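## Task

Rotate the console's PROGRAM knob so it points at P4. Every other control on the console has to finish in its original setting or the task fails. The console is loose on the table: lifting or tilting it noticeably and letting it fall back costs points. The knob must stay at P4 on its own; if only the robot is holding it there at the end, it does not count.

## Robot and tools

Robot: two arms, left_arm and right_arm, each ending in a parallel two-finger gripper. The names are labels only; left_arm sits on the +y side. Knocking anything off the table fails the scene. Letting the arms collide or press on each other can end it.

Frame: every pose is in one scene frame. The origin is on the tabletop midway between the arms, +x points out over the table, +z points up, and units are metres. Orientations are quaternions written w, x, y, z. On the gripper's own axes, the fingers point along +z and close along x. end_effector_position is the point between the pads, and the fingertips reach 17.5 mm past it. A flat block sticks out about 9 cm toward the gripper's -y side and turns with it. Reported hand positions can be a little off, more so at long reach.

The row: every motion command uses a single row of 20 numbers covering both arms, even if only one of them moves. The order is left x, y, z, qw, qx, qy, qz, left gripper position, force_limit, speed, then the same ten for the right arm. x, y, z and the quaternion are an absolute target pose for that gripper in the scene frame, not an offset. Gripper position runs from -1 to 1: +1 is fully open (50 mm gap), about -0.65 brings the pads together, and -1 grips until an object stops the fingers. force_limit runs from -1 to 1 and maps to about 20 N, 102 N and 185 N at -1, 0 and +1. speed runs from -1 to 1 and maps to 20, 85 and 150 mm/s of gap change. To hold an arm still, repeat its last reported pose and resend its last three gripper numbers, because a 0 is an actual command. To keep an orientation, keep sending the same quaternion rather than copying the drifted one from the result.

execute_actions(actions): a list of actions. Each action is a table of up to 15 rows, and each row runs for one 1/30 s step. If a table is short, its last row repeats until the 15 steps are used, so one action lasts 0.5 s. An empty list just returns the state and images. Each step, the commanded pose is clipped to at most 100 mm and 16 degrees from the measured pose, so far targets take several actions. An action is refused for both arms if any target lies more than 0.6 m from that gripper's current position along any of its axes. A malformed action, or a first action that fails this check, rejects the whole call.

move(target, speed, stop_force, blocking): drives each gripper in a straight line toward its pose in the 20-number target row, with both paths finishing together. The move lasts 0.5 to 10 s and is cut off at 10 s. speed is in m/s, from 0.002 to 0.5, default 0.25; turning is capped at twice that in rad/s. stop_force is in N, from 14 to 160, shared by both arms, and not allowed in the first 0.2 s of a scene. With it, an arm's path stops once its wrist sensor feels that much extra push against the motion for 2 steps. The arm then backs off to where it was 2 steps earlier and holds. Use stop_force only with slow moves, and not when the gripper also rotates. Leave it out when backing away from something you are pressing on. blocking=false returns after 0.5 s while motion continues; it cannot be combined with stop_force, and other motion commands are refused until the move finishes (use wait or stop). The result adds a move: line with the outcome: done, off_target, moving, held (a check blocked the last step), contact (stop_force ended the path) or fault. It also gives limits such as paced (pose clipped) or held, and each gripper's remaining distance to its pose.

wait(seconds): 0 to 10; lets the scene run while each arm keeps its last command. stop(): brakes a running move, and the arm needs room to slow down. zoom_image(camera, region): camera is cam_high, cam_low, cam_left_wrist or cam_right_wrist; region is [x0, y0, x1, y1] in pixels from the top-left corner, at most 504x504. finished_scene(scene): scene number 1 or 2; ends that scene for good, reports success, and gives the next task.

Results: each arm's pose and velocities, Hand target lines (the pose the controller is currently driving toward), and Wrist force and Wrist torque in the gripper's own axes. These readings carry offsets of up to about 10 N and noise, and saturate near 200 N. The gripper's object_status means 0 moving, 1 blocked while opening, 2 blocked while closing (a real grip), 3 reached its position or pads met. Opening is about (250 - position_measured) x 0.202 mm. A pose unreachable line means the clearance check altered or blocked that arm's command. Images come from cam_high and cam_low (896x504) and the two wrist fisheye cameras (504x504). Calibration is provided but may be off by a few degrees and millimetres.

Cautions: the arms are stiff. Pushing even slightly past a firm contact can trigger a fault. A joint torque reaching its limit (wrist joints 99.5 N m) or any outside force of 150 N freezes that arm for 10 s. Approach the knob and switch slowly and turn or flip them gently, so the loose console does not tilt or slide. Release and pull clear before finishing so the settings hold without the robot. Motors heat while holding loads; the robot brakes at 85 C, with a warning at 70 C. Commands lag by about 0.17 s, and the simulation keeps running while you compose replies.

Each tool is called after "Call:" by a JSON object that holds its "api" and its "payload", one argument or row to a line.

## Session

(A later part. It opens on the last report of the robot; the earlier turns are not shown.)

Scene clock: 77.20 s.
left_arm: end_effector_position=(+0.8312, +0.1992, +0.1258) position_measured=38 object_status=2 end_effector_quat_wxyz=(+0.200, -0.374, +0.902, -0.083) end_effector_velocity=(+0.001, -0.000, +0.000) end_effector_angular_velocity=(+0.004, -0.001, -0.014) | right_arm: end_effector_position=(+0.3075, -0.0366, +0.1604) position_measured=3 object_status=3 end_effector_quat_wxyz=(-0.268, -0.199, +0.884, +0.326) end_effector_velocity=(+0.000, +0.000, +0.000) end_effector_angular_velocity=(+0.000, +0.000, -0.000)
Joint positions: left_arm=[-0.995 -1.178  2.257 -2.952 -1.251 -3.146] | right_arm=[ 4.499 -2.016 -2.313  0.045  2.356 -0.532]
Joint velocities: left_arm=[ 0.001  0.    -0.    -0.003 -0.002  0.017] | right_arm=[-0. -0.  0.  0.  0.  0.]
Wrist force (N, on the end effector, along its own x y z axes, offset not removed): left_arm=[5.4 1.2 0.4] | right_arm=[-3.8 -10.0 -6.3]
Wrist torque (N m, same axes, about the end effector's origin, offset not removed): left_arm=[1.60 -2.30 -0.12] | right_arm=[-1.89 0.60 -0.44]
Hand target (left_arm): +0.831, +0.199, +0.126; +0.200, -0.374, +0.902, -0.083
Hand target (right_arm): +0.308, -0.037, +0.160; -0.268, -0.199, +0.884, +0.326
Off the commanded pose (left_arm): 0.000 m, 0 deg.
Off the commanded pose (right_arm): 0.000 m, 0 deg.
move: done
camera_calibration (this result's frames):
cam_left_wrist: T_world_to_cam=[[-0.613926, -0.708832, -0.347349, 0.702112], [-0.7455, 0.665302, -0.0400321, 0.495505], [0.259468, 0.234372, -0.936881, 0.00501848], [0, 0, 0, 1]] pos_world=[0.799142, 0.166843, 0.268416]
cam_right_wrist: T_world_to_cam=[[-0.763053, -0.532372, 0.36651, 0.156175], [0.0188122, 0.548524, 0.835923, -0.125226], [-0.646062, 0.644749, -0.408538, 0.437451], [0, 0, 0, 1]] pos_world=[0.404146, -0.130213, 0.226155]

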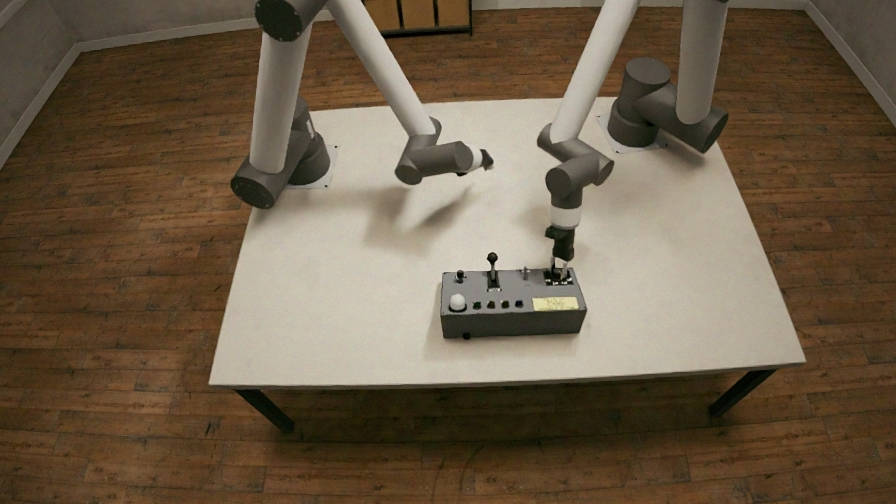

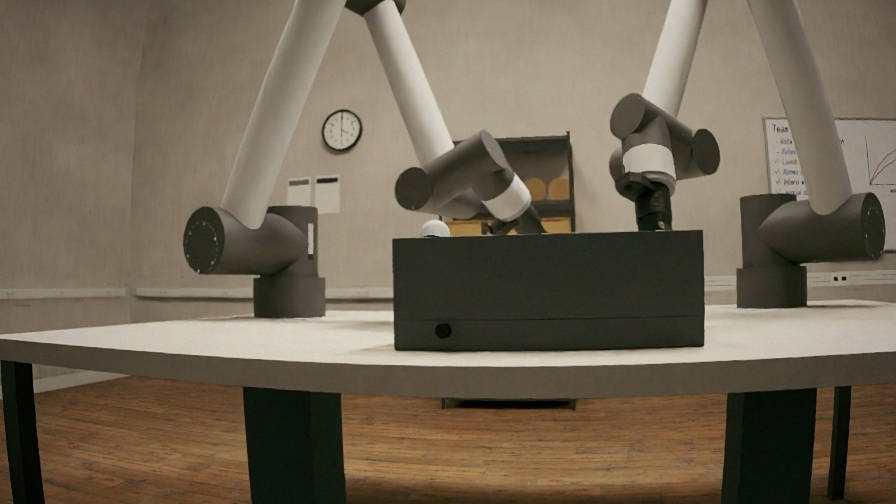

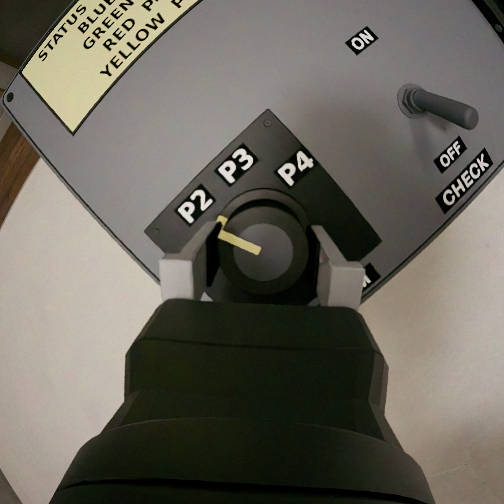

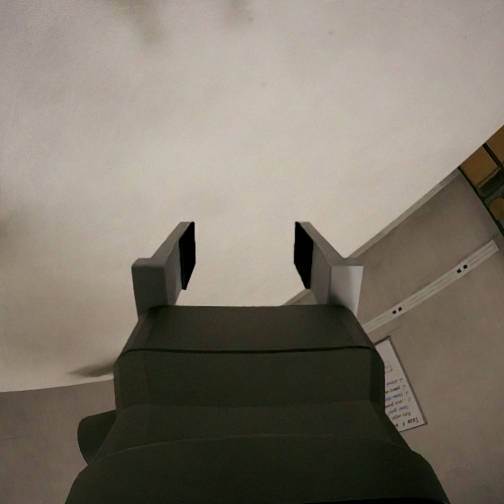

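Call:
{"api": "move", "payload": {
  "target": [0.8312,0.1992,0.1258,-0.2164,0,-0.9763,0,-1,-0.5,-0.6,0.3075,-0.0366,0.1604,-0.268,-0.199,0.884,0.326,1,0,0],
  "speed": 0.3
}}

Scene clock: 81.97 s.
left_arm: end_effector_position=(+0.8312, +0.1992, +0.1259) position_measured=38 object_status=2 end_effector_quat_wxyz=(+0.216, -0.001, +0.976, -0.000) end_effector_velocity=(-0.000, -0.002, +0.000) end_effector_angular_velocity=(+0.003, -0.001, -0.013) | right_arm: end_effector_position=(+0.3075, -0.0366, +0.1604) position_measured=3 object_status=3 end_effector_quat_wxyz=(-0.268, -0.199, +0.884, +0.326) end_effector_velocity=(+0.001, +0.000, -0.001) end_effector_angular_velocity=(-0.001, -0.000, -0.001)
Joint positions: left_arm=[-0.975 -1.179  2.241 -2.941 -1.257 -2.34 ] | right_arm=[ 4.499 -2.016 -2.313  0.045  2.356 -0.532]
Joint velocities: left_arm=[-0.001  0.    -0.    -0.003 -0.001  0.013] | right_arm=[-0.    -0.001  0.    -0.    -0.001  0.   ]
Wrist force (N, on the end effector, along its own x y z axes, offset not removed): left_arm=[0.5 -0.7 1.8] | right_arm=[-7.6 -9.3 -6.1]
Wrist torque (N m, same axes, about the end effector's origin, offset not removed): left_arm=[1.21 -1.72 -0.03] | right_arm=[-1.72 1.22 -0.37]
Hand target (left_arm): +0.831, +0.199, +0.126; +0.216, -0.000, +0.976, -0.000
Hand target (right_arm): +0.308, -0.037, +0.160; -0.268, -0.199, +0.884, +0.326
Off the commanded pose (left_arm): 0.000 m, 0 deg.
Off the commanded pose (right_arm): 0.000 m, 0 deg.
move: done
camera_calibration (this result's frames):
cam_left_wrist: T_world_to_cam=[[-0.88155, -0.00359027, -0.472078, 0.799792], [-0.134922, 0.960179, 0.244649, -0.106562], [0.452401, 0.279363, -0.84693, -0.17558], [0, 0, 0, 1]] pos_world=[0.770112, 0.154241, 0.254931]
cam_right_wrist: T_world_to_cam=[[-0.763053, -0.532372, 0.36651, 0.156175], [0.0188123, 0.548525, 0.835923, -0.125226], [-0.646062, 0.644749, -0.408538, 0.437451], [0, 0, 0, 1]] pos_world=[0.404146, -0.130213, 0.226155]

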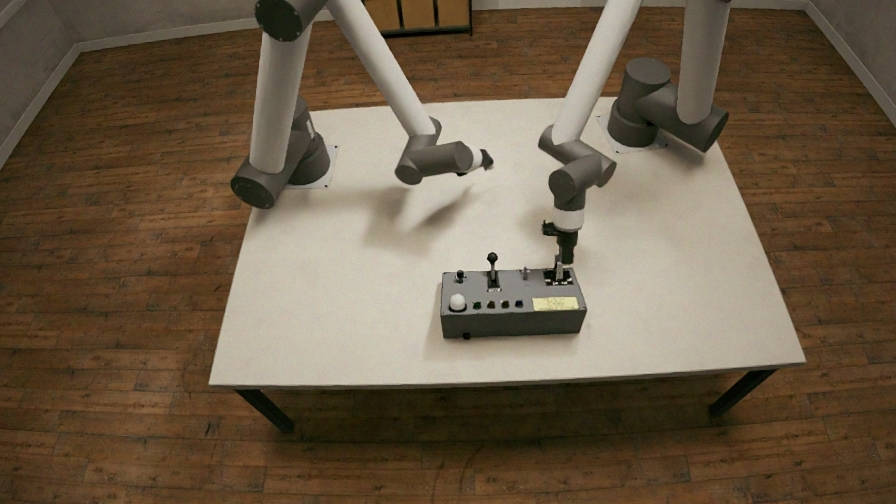

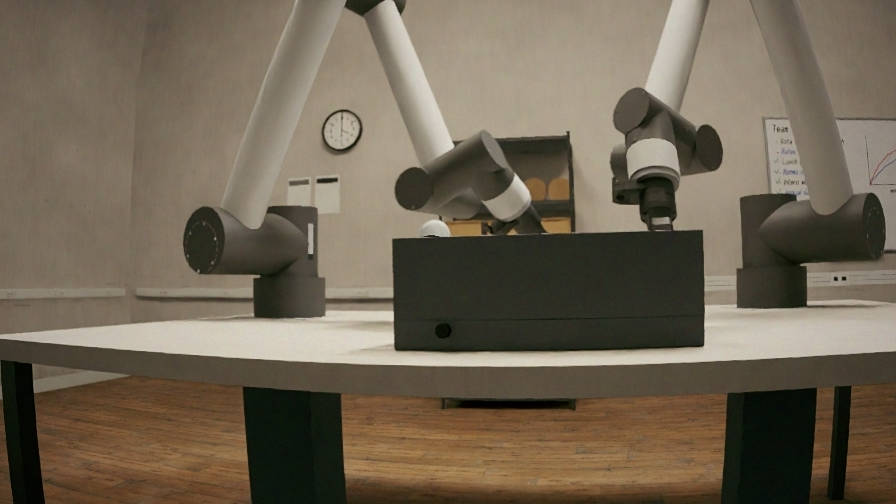

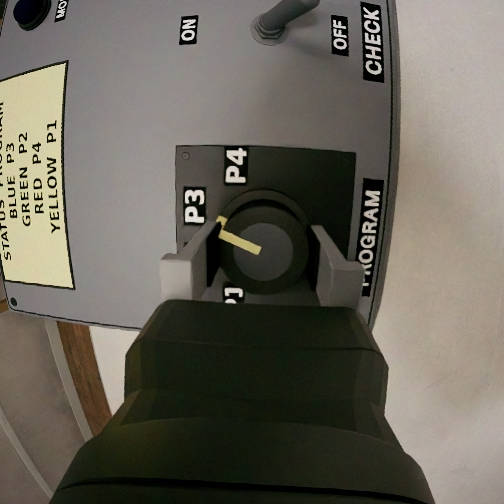

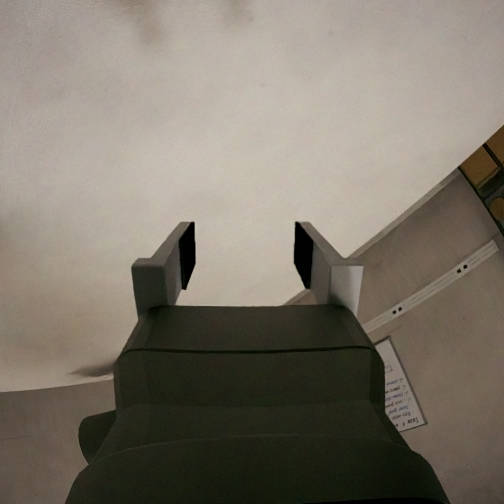

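Call:
{"api": "move", "payload": {
  "target": [0.8312,0.1992,0.1258,-0.1999,-0.3736,-0.9019,-0.0828,-1,-0.5,-0.6,0.3075,-0.0366,0.1604,-0.268,-0.199,0.884,0.326,1,0,0],
  "speed": 0.3
}}

Call:
{"api": "move", "payload": {
  "target": [0.8312,0.1992,0.1258,-0.1999,-0.3736,-0.9019,-0.0828,1,-0.5,-0.6,0.3075,-0.0366,0.1604,-0.268,-0.199,0.884,0.326,1,0,0],
  "speed": 0.1
}}

Call:
{"api": "move", "payload": {
  "target": [0.8058,0.1992,0.1802,-0.1999,-0.3736,-0.9019,-0.0828,1,-0.5,-0.6,0.3075,-0.0366,0.1604,-0.268,-0.199,0.884,0.326,1,0,0],
  "speed": 0.1
}}

Scene clock: 88.30 s.
left_arm: end_effector_position=(+0.8312, +0.1992, +0.1258) position_measured=38 object_status=2 end_effector_quat_wxyz=(+0.200, +0.373, +0.902, +0.083) end_effector_velocity=(+0.001, +0.001, +0.000) end_effector_angular_velocity=(+0.003, +0.000, -0.010) | right_arm: end_effector_position=(+0.3075, -0.0366, +0.1604) position_measured=3 object_status=3 end_effector_quat_wxyz=(-0.268, -0.199, +0.884, +0.326) end_effector_velocity=(+0.000, +0.000, -0.000) end_effector_angular_velocity=(-0.000, +0.000, -0.000)
Joint positions: left_arm=[-0.967 -1.175  2.214 -2.92  -1.26  -1.547] | right_arm=[ 4.499 -2.016 -2.313  0.045  2.356 -0.532]
Joint velocities: left_arm=[ 0.002  0.    -0.    -0.002 -0.002  0.013] | right_arm=[-0.    -0.001  0.    -0.    -0.    -0.   ]
Wrist force (N, on the end effector, along its own x y z axes, offset not removed): left_arm=[-1.1 1.3 -1.5] | right_arm=[1.5 -7.5 -7.4]
Wrist torque (N m, same axes, about the end effector's origin, offset not removed): left_arm=[0.80 -1.60 -0.09] | right_arm=[-1.43 -0.51 -0.43]
Hand target (left_arm): +0.831, +0.199, +0.126; +0.200, +0.374, +0.902, +0.083
Hand target (right_arm): +0.308, -0.037, +0.160; -0.268, -0.199, +0.884, +0.326
Off the commanded pose (left_arm): 0.000 m, 0 deg.
Off the commanded pose (right_arm): 0.000 m, 0 deg.
move: done
camera_calibration (this result's frames):
cam_left_wrist: T_world_to_cam=[[-0.618833, 0.703528, -0.34942, 0.425113], [0.485544, 0.692254, 0.533884, -0.605298], [0.61749, 0.160726, -0.769983, -0.298874], [0, 0, 0, 1]] pos_world=[0.741524, 0.167978, 0.241574]
cam_right_wrist: T_world_to_cam=[[-0.763053, -0.532372, 0.36651, 0.156175], [0.0188122, 0.548525, 0.835923, -0.125226], [-0.646062, 0.644749, -0.408538, 0.437451], [0, 0, 0, 1]] pos_world=[0.404146, -0.130213, 0.226155]

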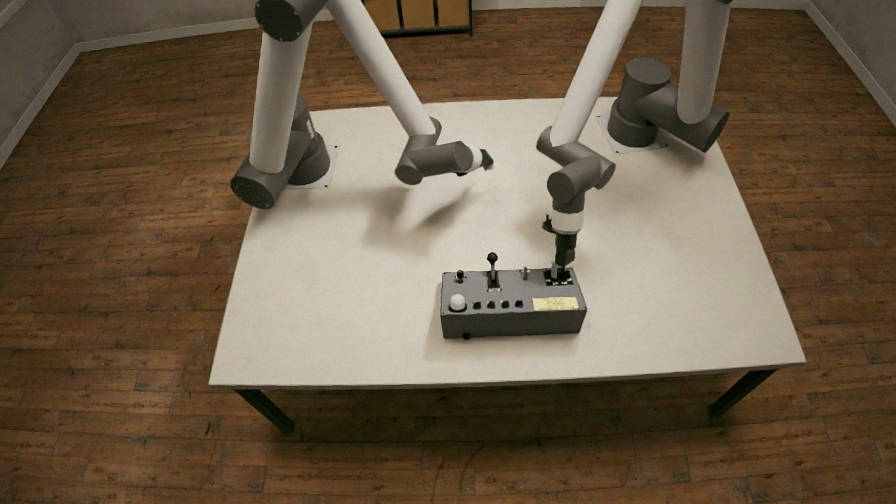

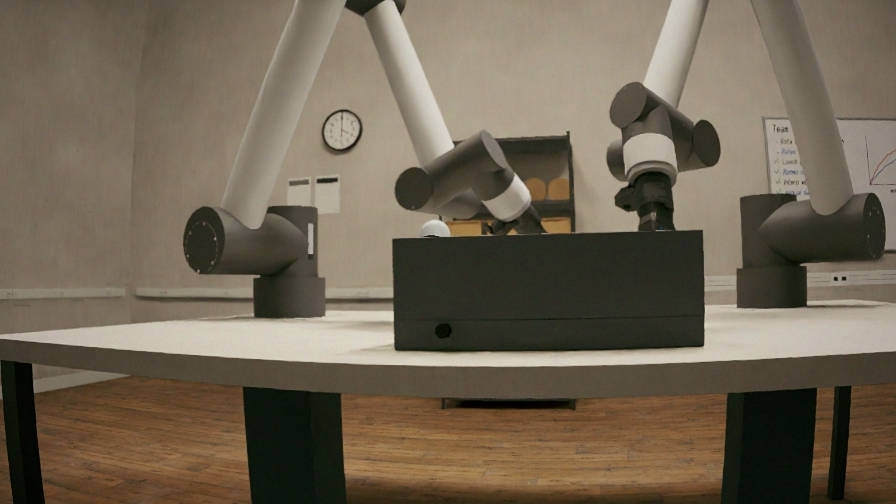

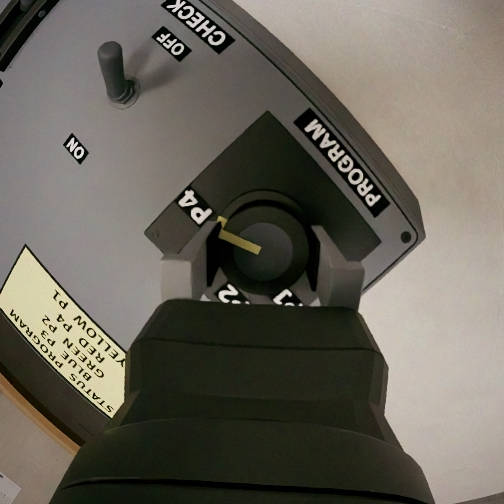

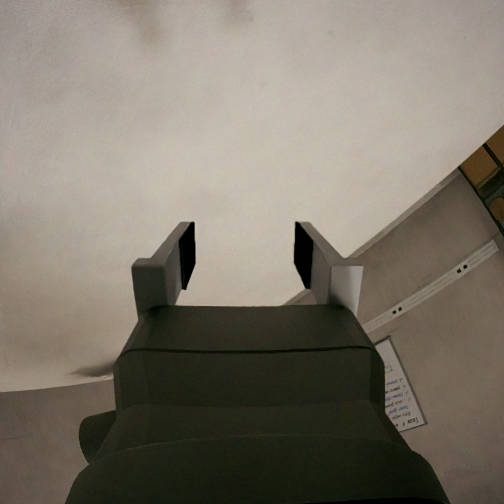

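Scene clock: 89.00 s.
left_arm: end_effector_position=(+0.8312, +0.1992, +0.1258) position_measured=3 object_status=3 end_effector_quat_wxyz=(+0.200, +0.374, +0.902, +0.083) end_effector_velocity=(-0.000, +0.000, -0.000) end_effector_angular_velocity=(+0.001, +0.000, -0.001) | right_arm: end_effector_position=(+0.3075, -0.0366, +0.1604) position_measured=3 object_status=3 end_effector_quat_wxyz=(-0.268, -0.199, +0.884, +0.326) end_effector_velocity=(-0.001, +0.000, -0.001) end_effector_angular_velocity=(-0.001, -0.001, +0.001)
Joint positions: left_arm=[-0.967 -1.175  2.214 -2.92  -1.26  -1.546] | right_arm=[ 4.499 -2.016 -2.313  0.045  2.356 -0.532]
Joint velocities: left_arm=[-0.    -0.     0.     0.001  0.001  0.001] | right_arm=[ 0.001 -0.001  0.    -0.001 -0.001 -0.   ]
Wrist force (N, on the end effector, along its own x y z axes, offset not removed): left_arm=[4.6 3.9 3.2] | right_arm=[2.7 -7.3 -5.4]
Wrist torque (N m, same axes, about the end effector's origin, offset not removed): left_arm=[1.24 -0.57 0.08] | right_arm=[-1.33 -0.78 -0.55]
Hand target (left_arm): +0.831, +0.199, +0.126; +0.200, +0.374, +0.902, +0.083
Hand target (right_arm): +0.308, -0.037, +0.160; -0.268, -0.199, +0.884, +0.326
Off the commanded pose (left_arm): 0.000 m, 0 deg.
Off the commanded pose (right_arm): 0.000 m, 0 deg.
move: done
camera_calibration (this result's frames):
cam_left_wrist: T_world_to_cam=[[-0.617941, 0.704503, -0.349034, 0.424095], [0.486477, 0.69136, 0.534192, -0.60591], [0.617648, 0.160301, -0.769944, -0.298958], [0, 0, 0, 1]] pos_world=[0.741478, 0.16805, 0.241514]
cam_right_wrist: T_world_to_cam=[[-0.763053, -0.532372, 0.36651, 0.156175], [0.0188122, 0.548525, 0.835923, -0.125225], [-0.646062, 0.644749, -0.408538, 0.437451], [0, 0, 0, 1]] pos_world=[0.404146, -0.130213, 0.226155]

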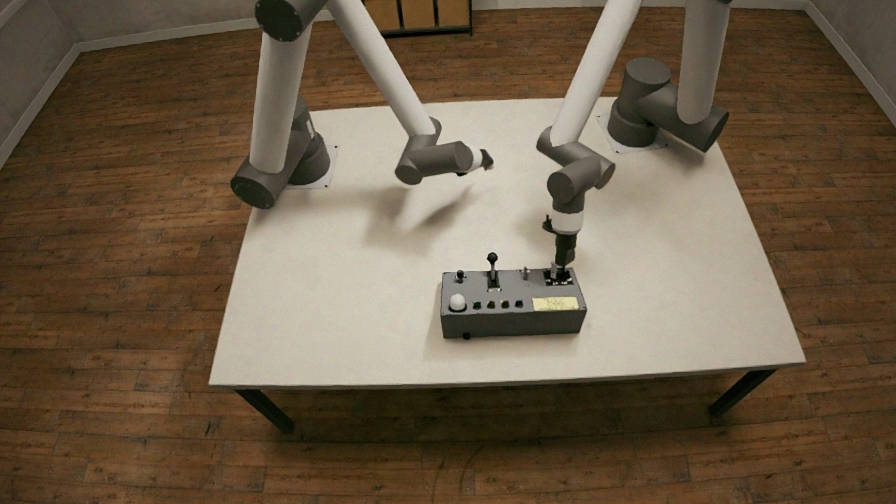

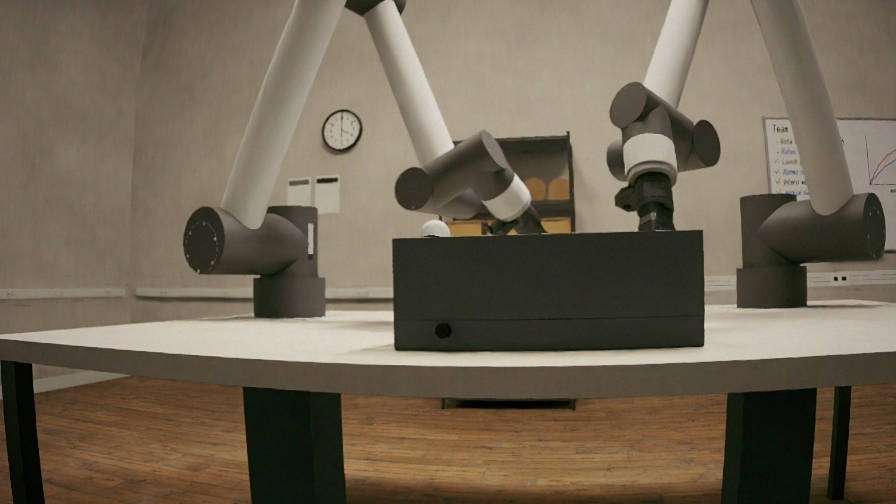

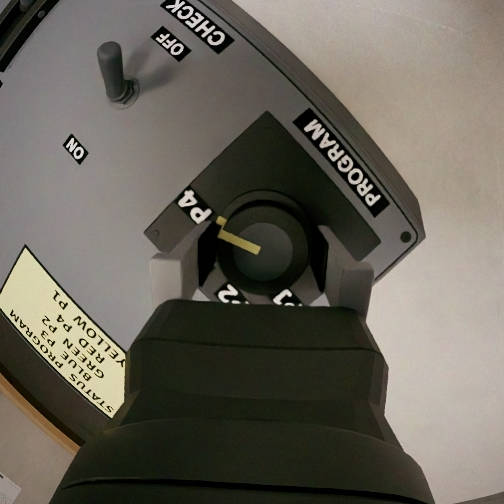

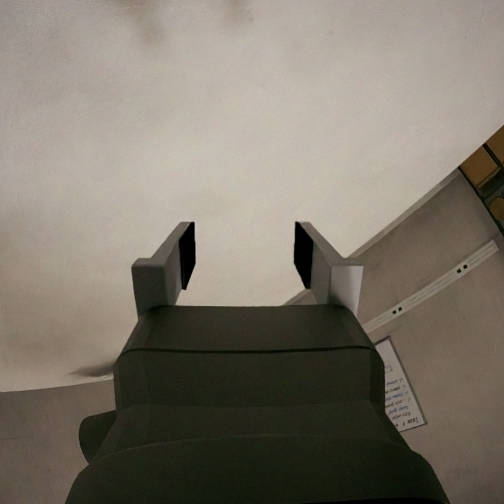

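Scene clock: 90.13 s.
left_arm: end_effector_position=(+0.8059, +0.1992, +0.1799) position_measured=3 object_status=3 end_effector_quat_wxyz=(+0.200, +0.374, +0.902, +0.083) end_effector_velocity=(-0.002, -0.001, +0.002) end_effector_angular_velocity=(+0.000, +0.001, -0.001) | right_arm: end_effector_position=(+0.3075, -0.0366, +0.1604) position_measured=3 object_status=3 end_effector_quat_wxyz=(-0.268, -0.199, +0.884, +0.326) end_effector_velocity=(+0.000, +0.000, +0.000) end_effector_angular_velocity=(+0.000, -0.001, -0.001)
Joint positions: left_arm=[-0.989 -1.26   2.222 -2.838 -1.253 -1.567] | right_arm=[ 4.499 -2.016 -2.313  0.045  2.356 -0.532]
Joint velocities: left_arm=[-0.002 -0.003 -0.     0.005  0.    -0.001] | right_arm=[-0.     0.001  0.    -0.    -0.001  0.   ]
Wrist force (N, on the end effector, along its own x y z axes, offset not removed): left_arm=[4.4 2.6 4.0] | right_arm=[-2.8 -12.1 -6.3]
Wrist torque (N m, same axes, about the end effector's origin, offset not removed): left_arm=[0.98 -0.69 -0.01] | right_arm=[-2.45 0.25 -0.42]
Hand target (left_arm): +0.806, +0.199, +0.180; +0.200, +0.374, +0.902, +0.083
Hand target (right_arm): +0.308, -0.037, +0.160; -0.268, -0.199, +0.884, +0.326
Off the commanded pose (left_arm): 0.000 m, 0 deg.
Off the commanded pose (right_arm): 0.000 m, 0 deg.
move: done
camera_calibration (this result's frames):
cam_left_wrist: T_world_to_cam=[[-0.617861, 0.704561, -0.349057, 0.427273], [0.486533, 0.691317, 0.534197, -0.622554], [0.617683, 0.160232, -0.76993, -0.241672], [0, 0, 0, 1]] pos_world=[0.716165, 0.168065, 0.295639]
cam_right_wrist: T_world_to_cam=[[-0.763053, -0.532372, 0.36651, 0.156175], [0.0188122, 0.548524, 0.835923, -0.125226], [-0.646062, 0.644749, -0.408538, 0.437451], [0, 0, 0, 1]] pos_world=[0.404146, -0.130213, 0.226155]

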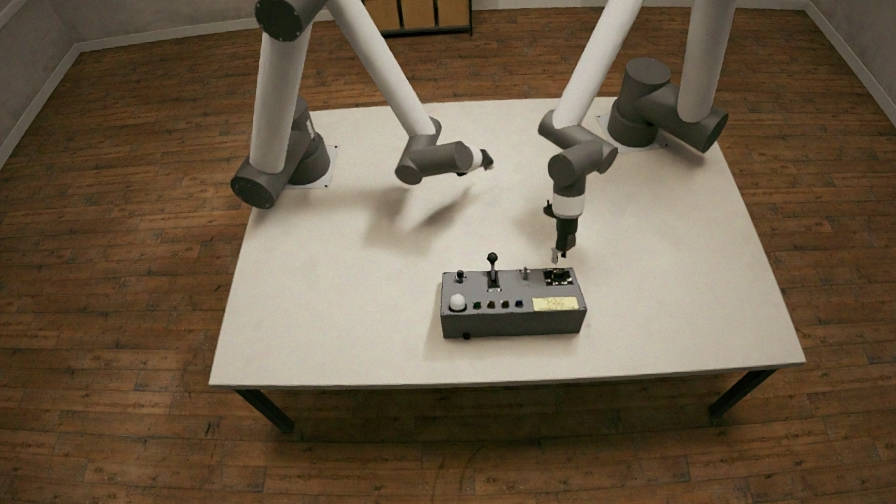

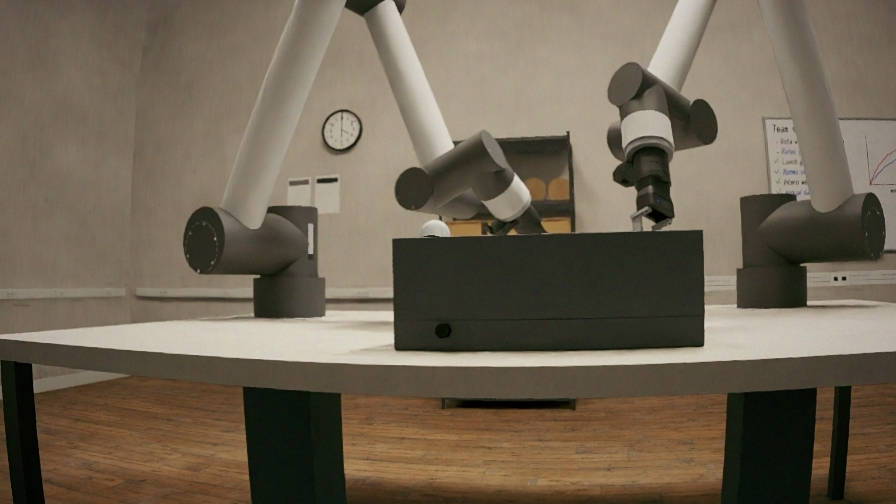

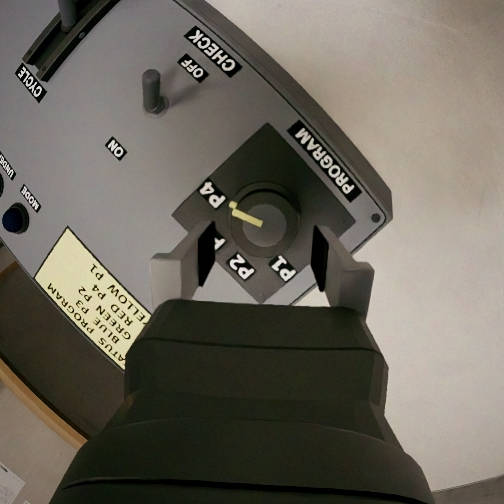

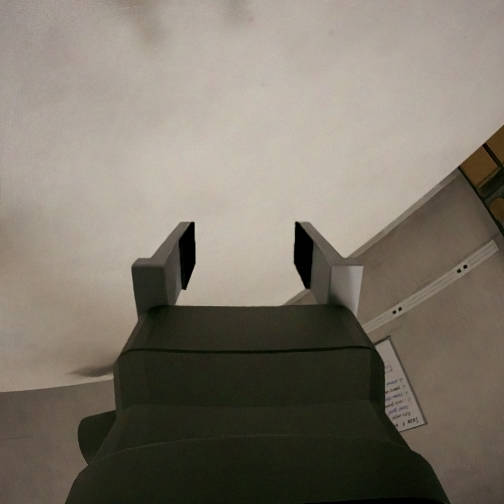

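Call:
{"api": "finished_scene", "payload": {
  "scene": 1
}}

The scene is finished: the task was done.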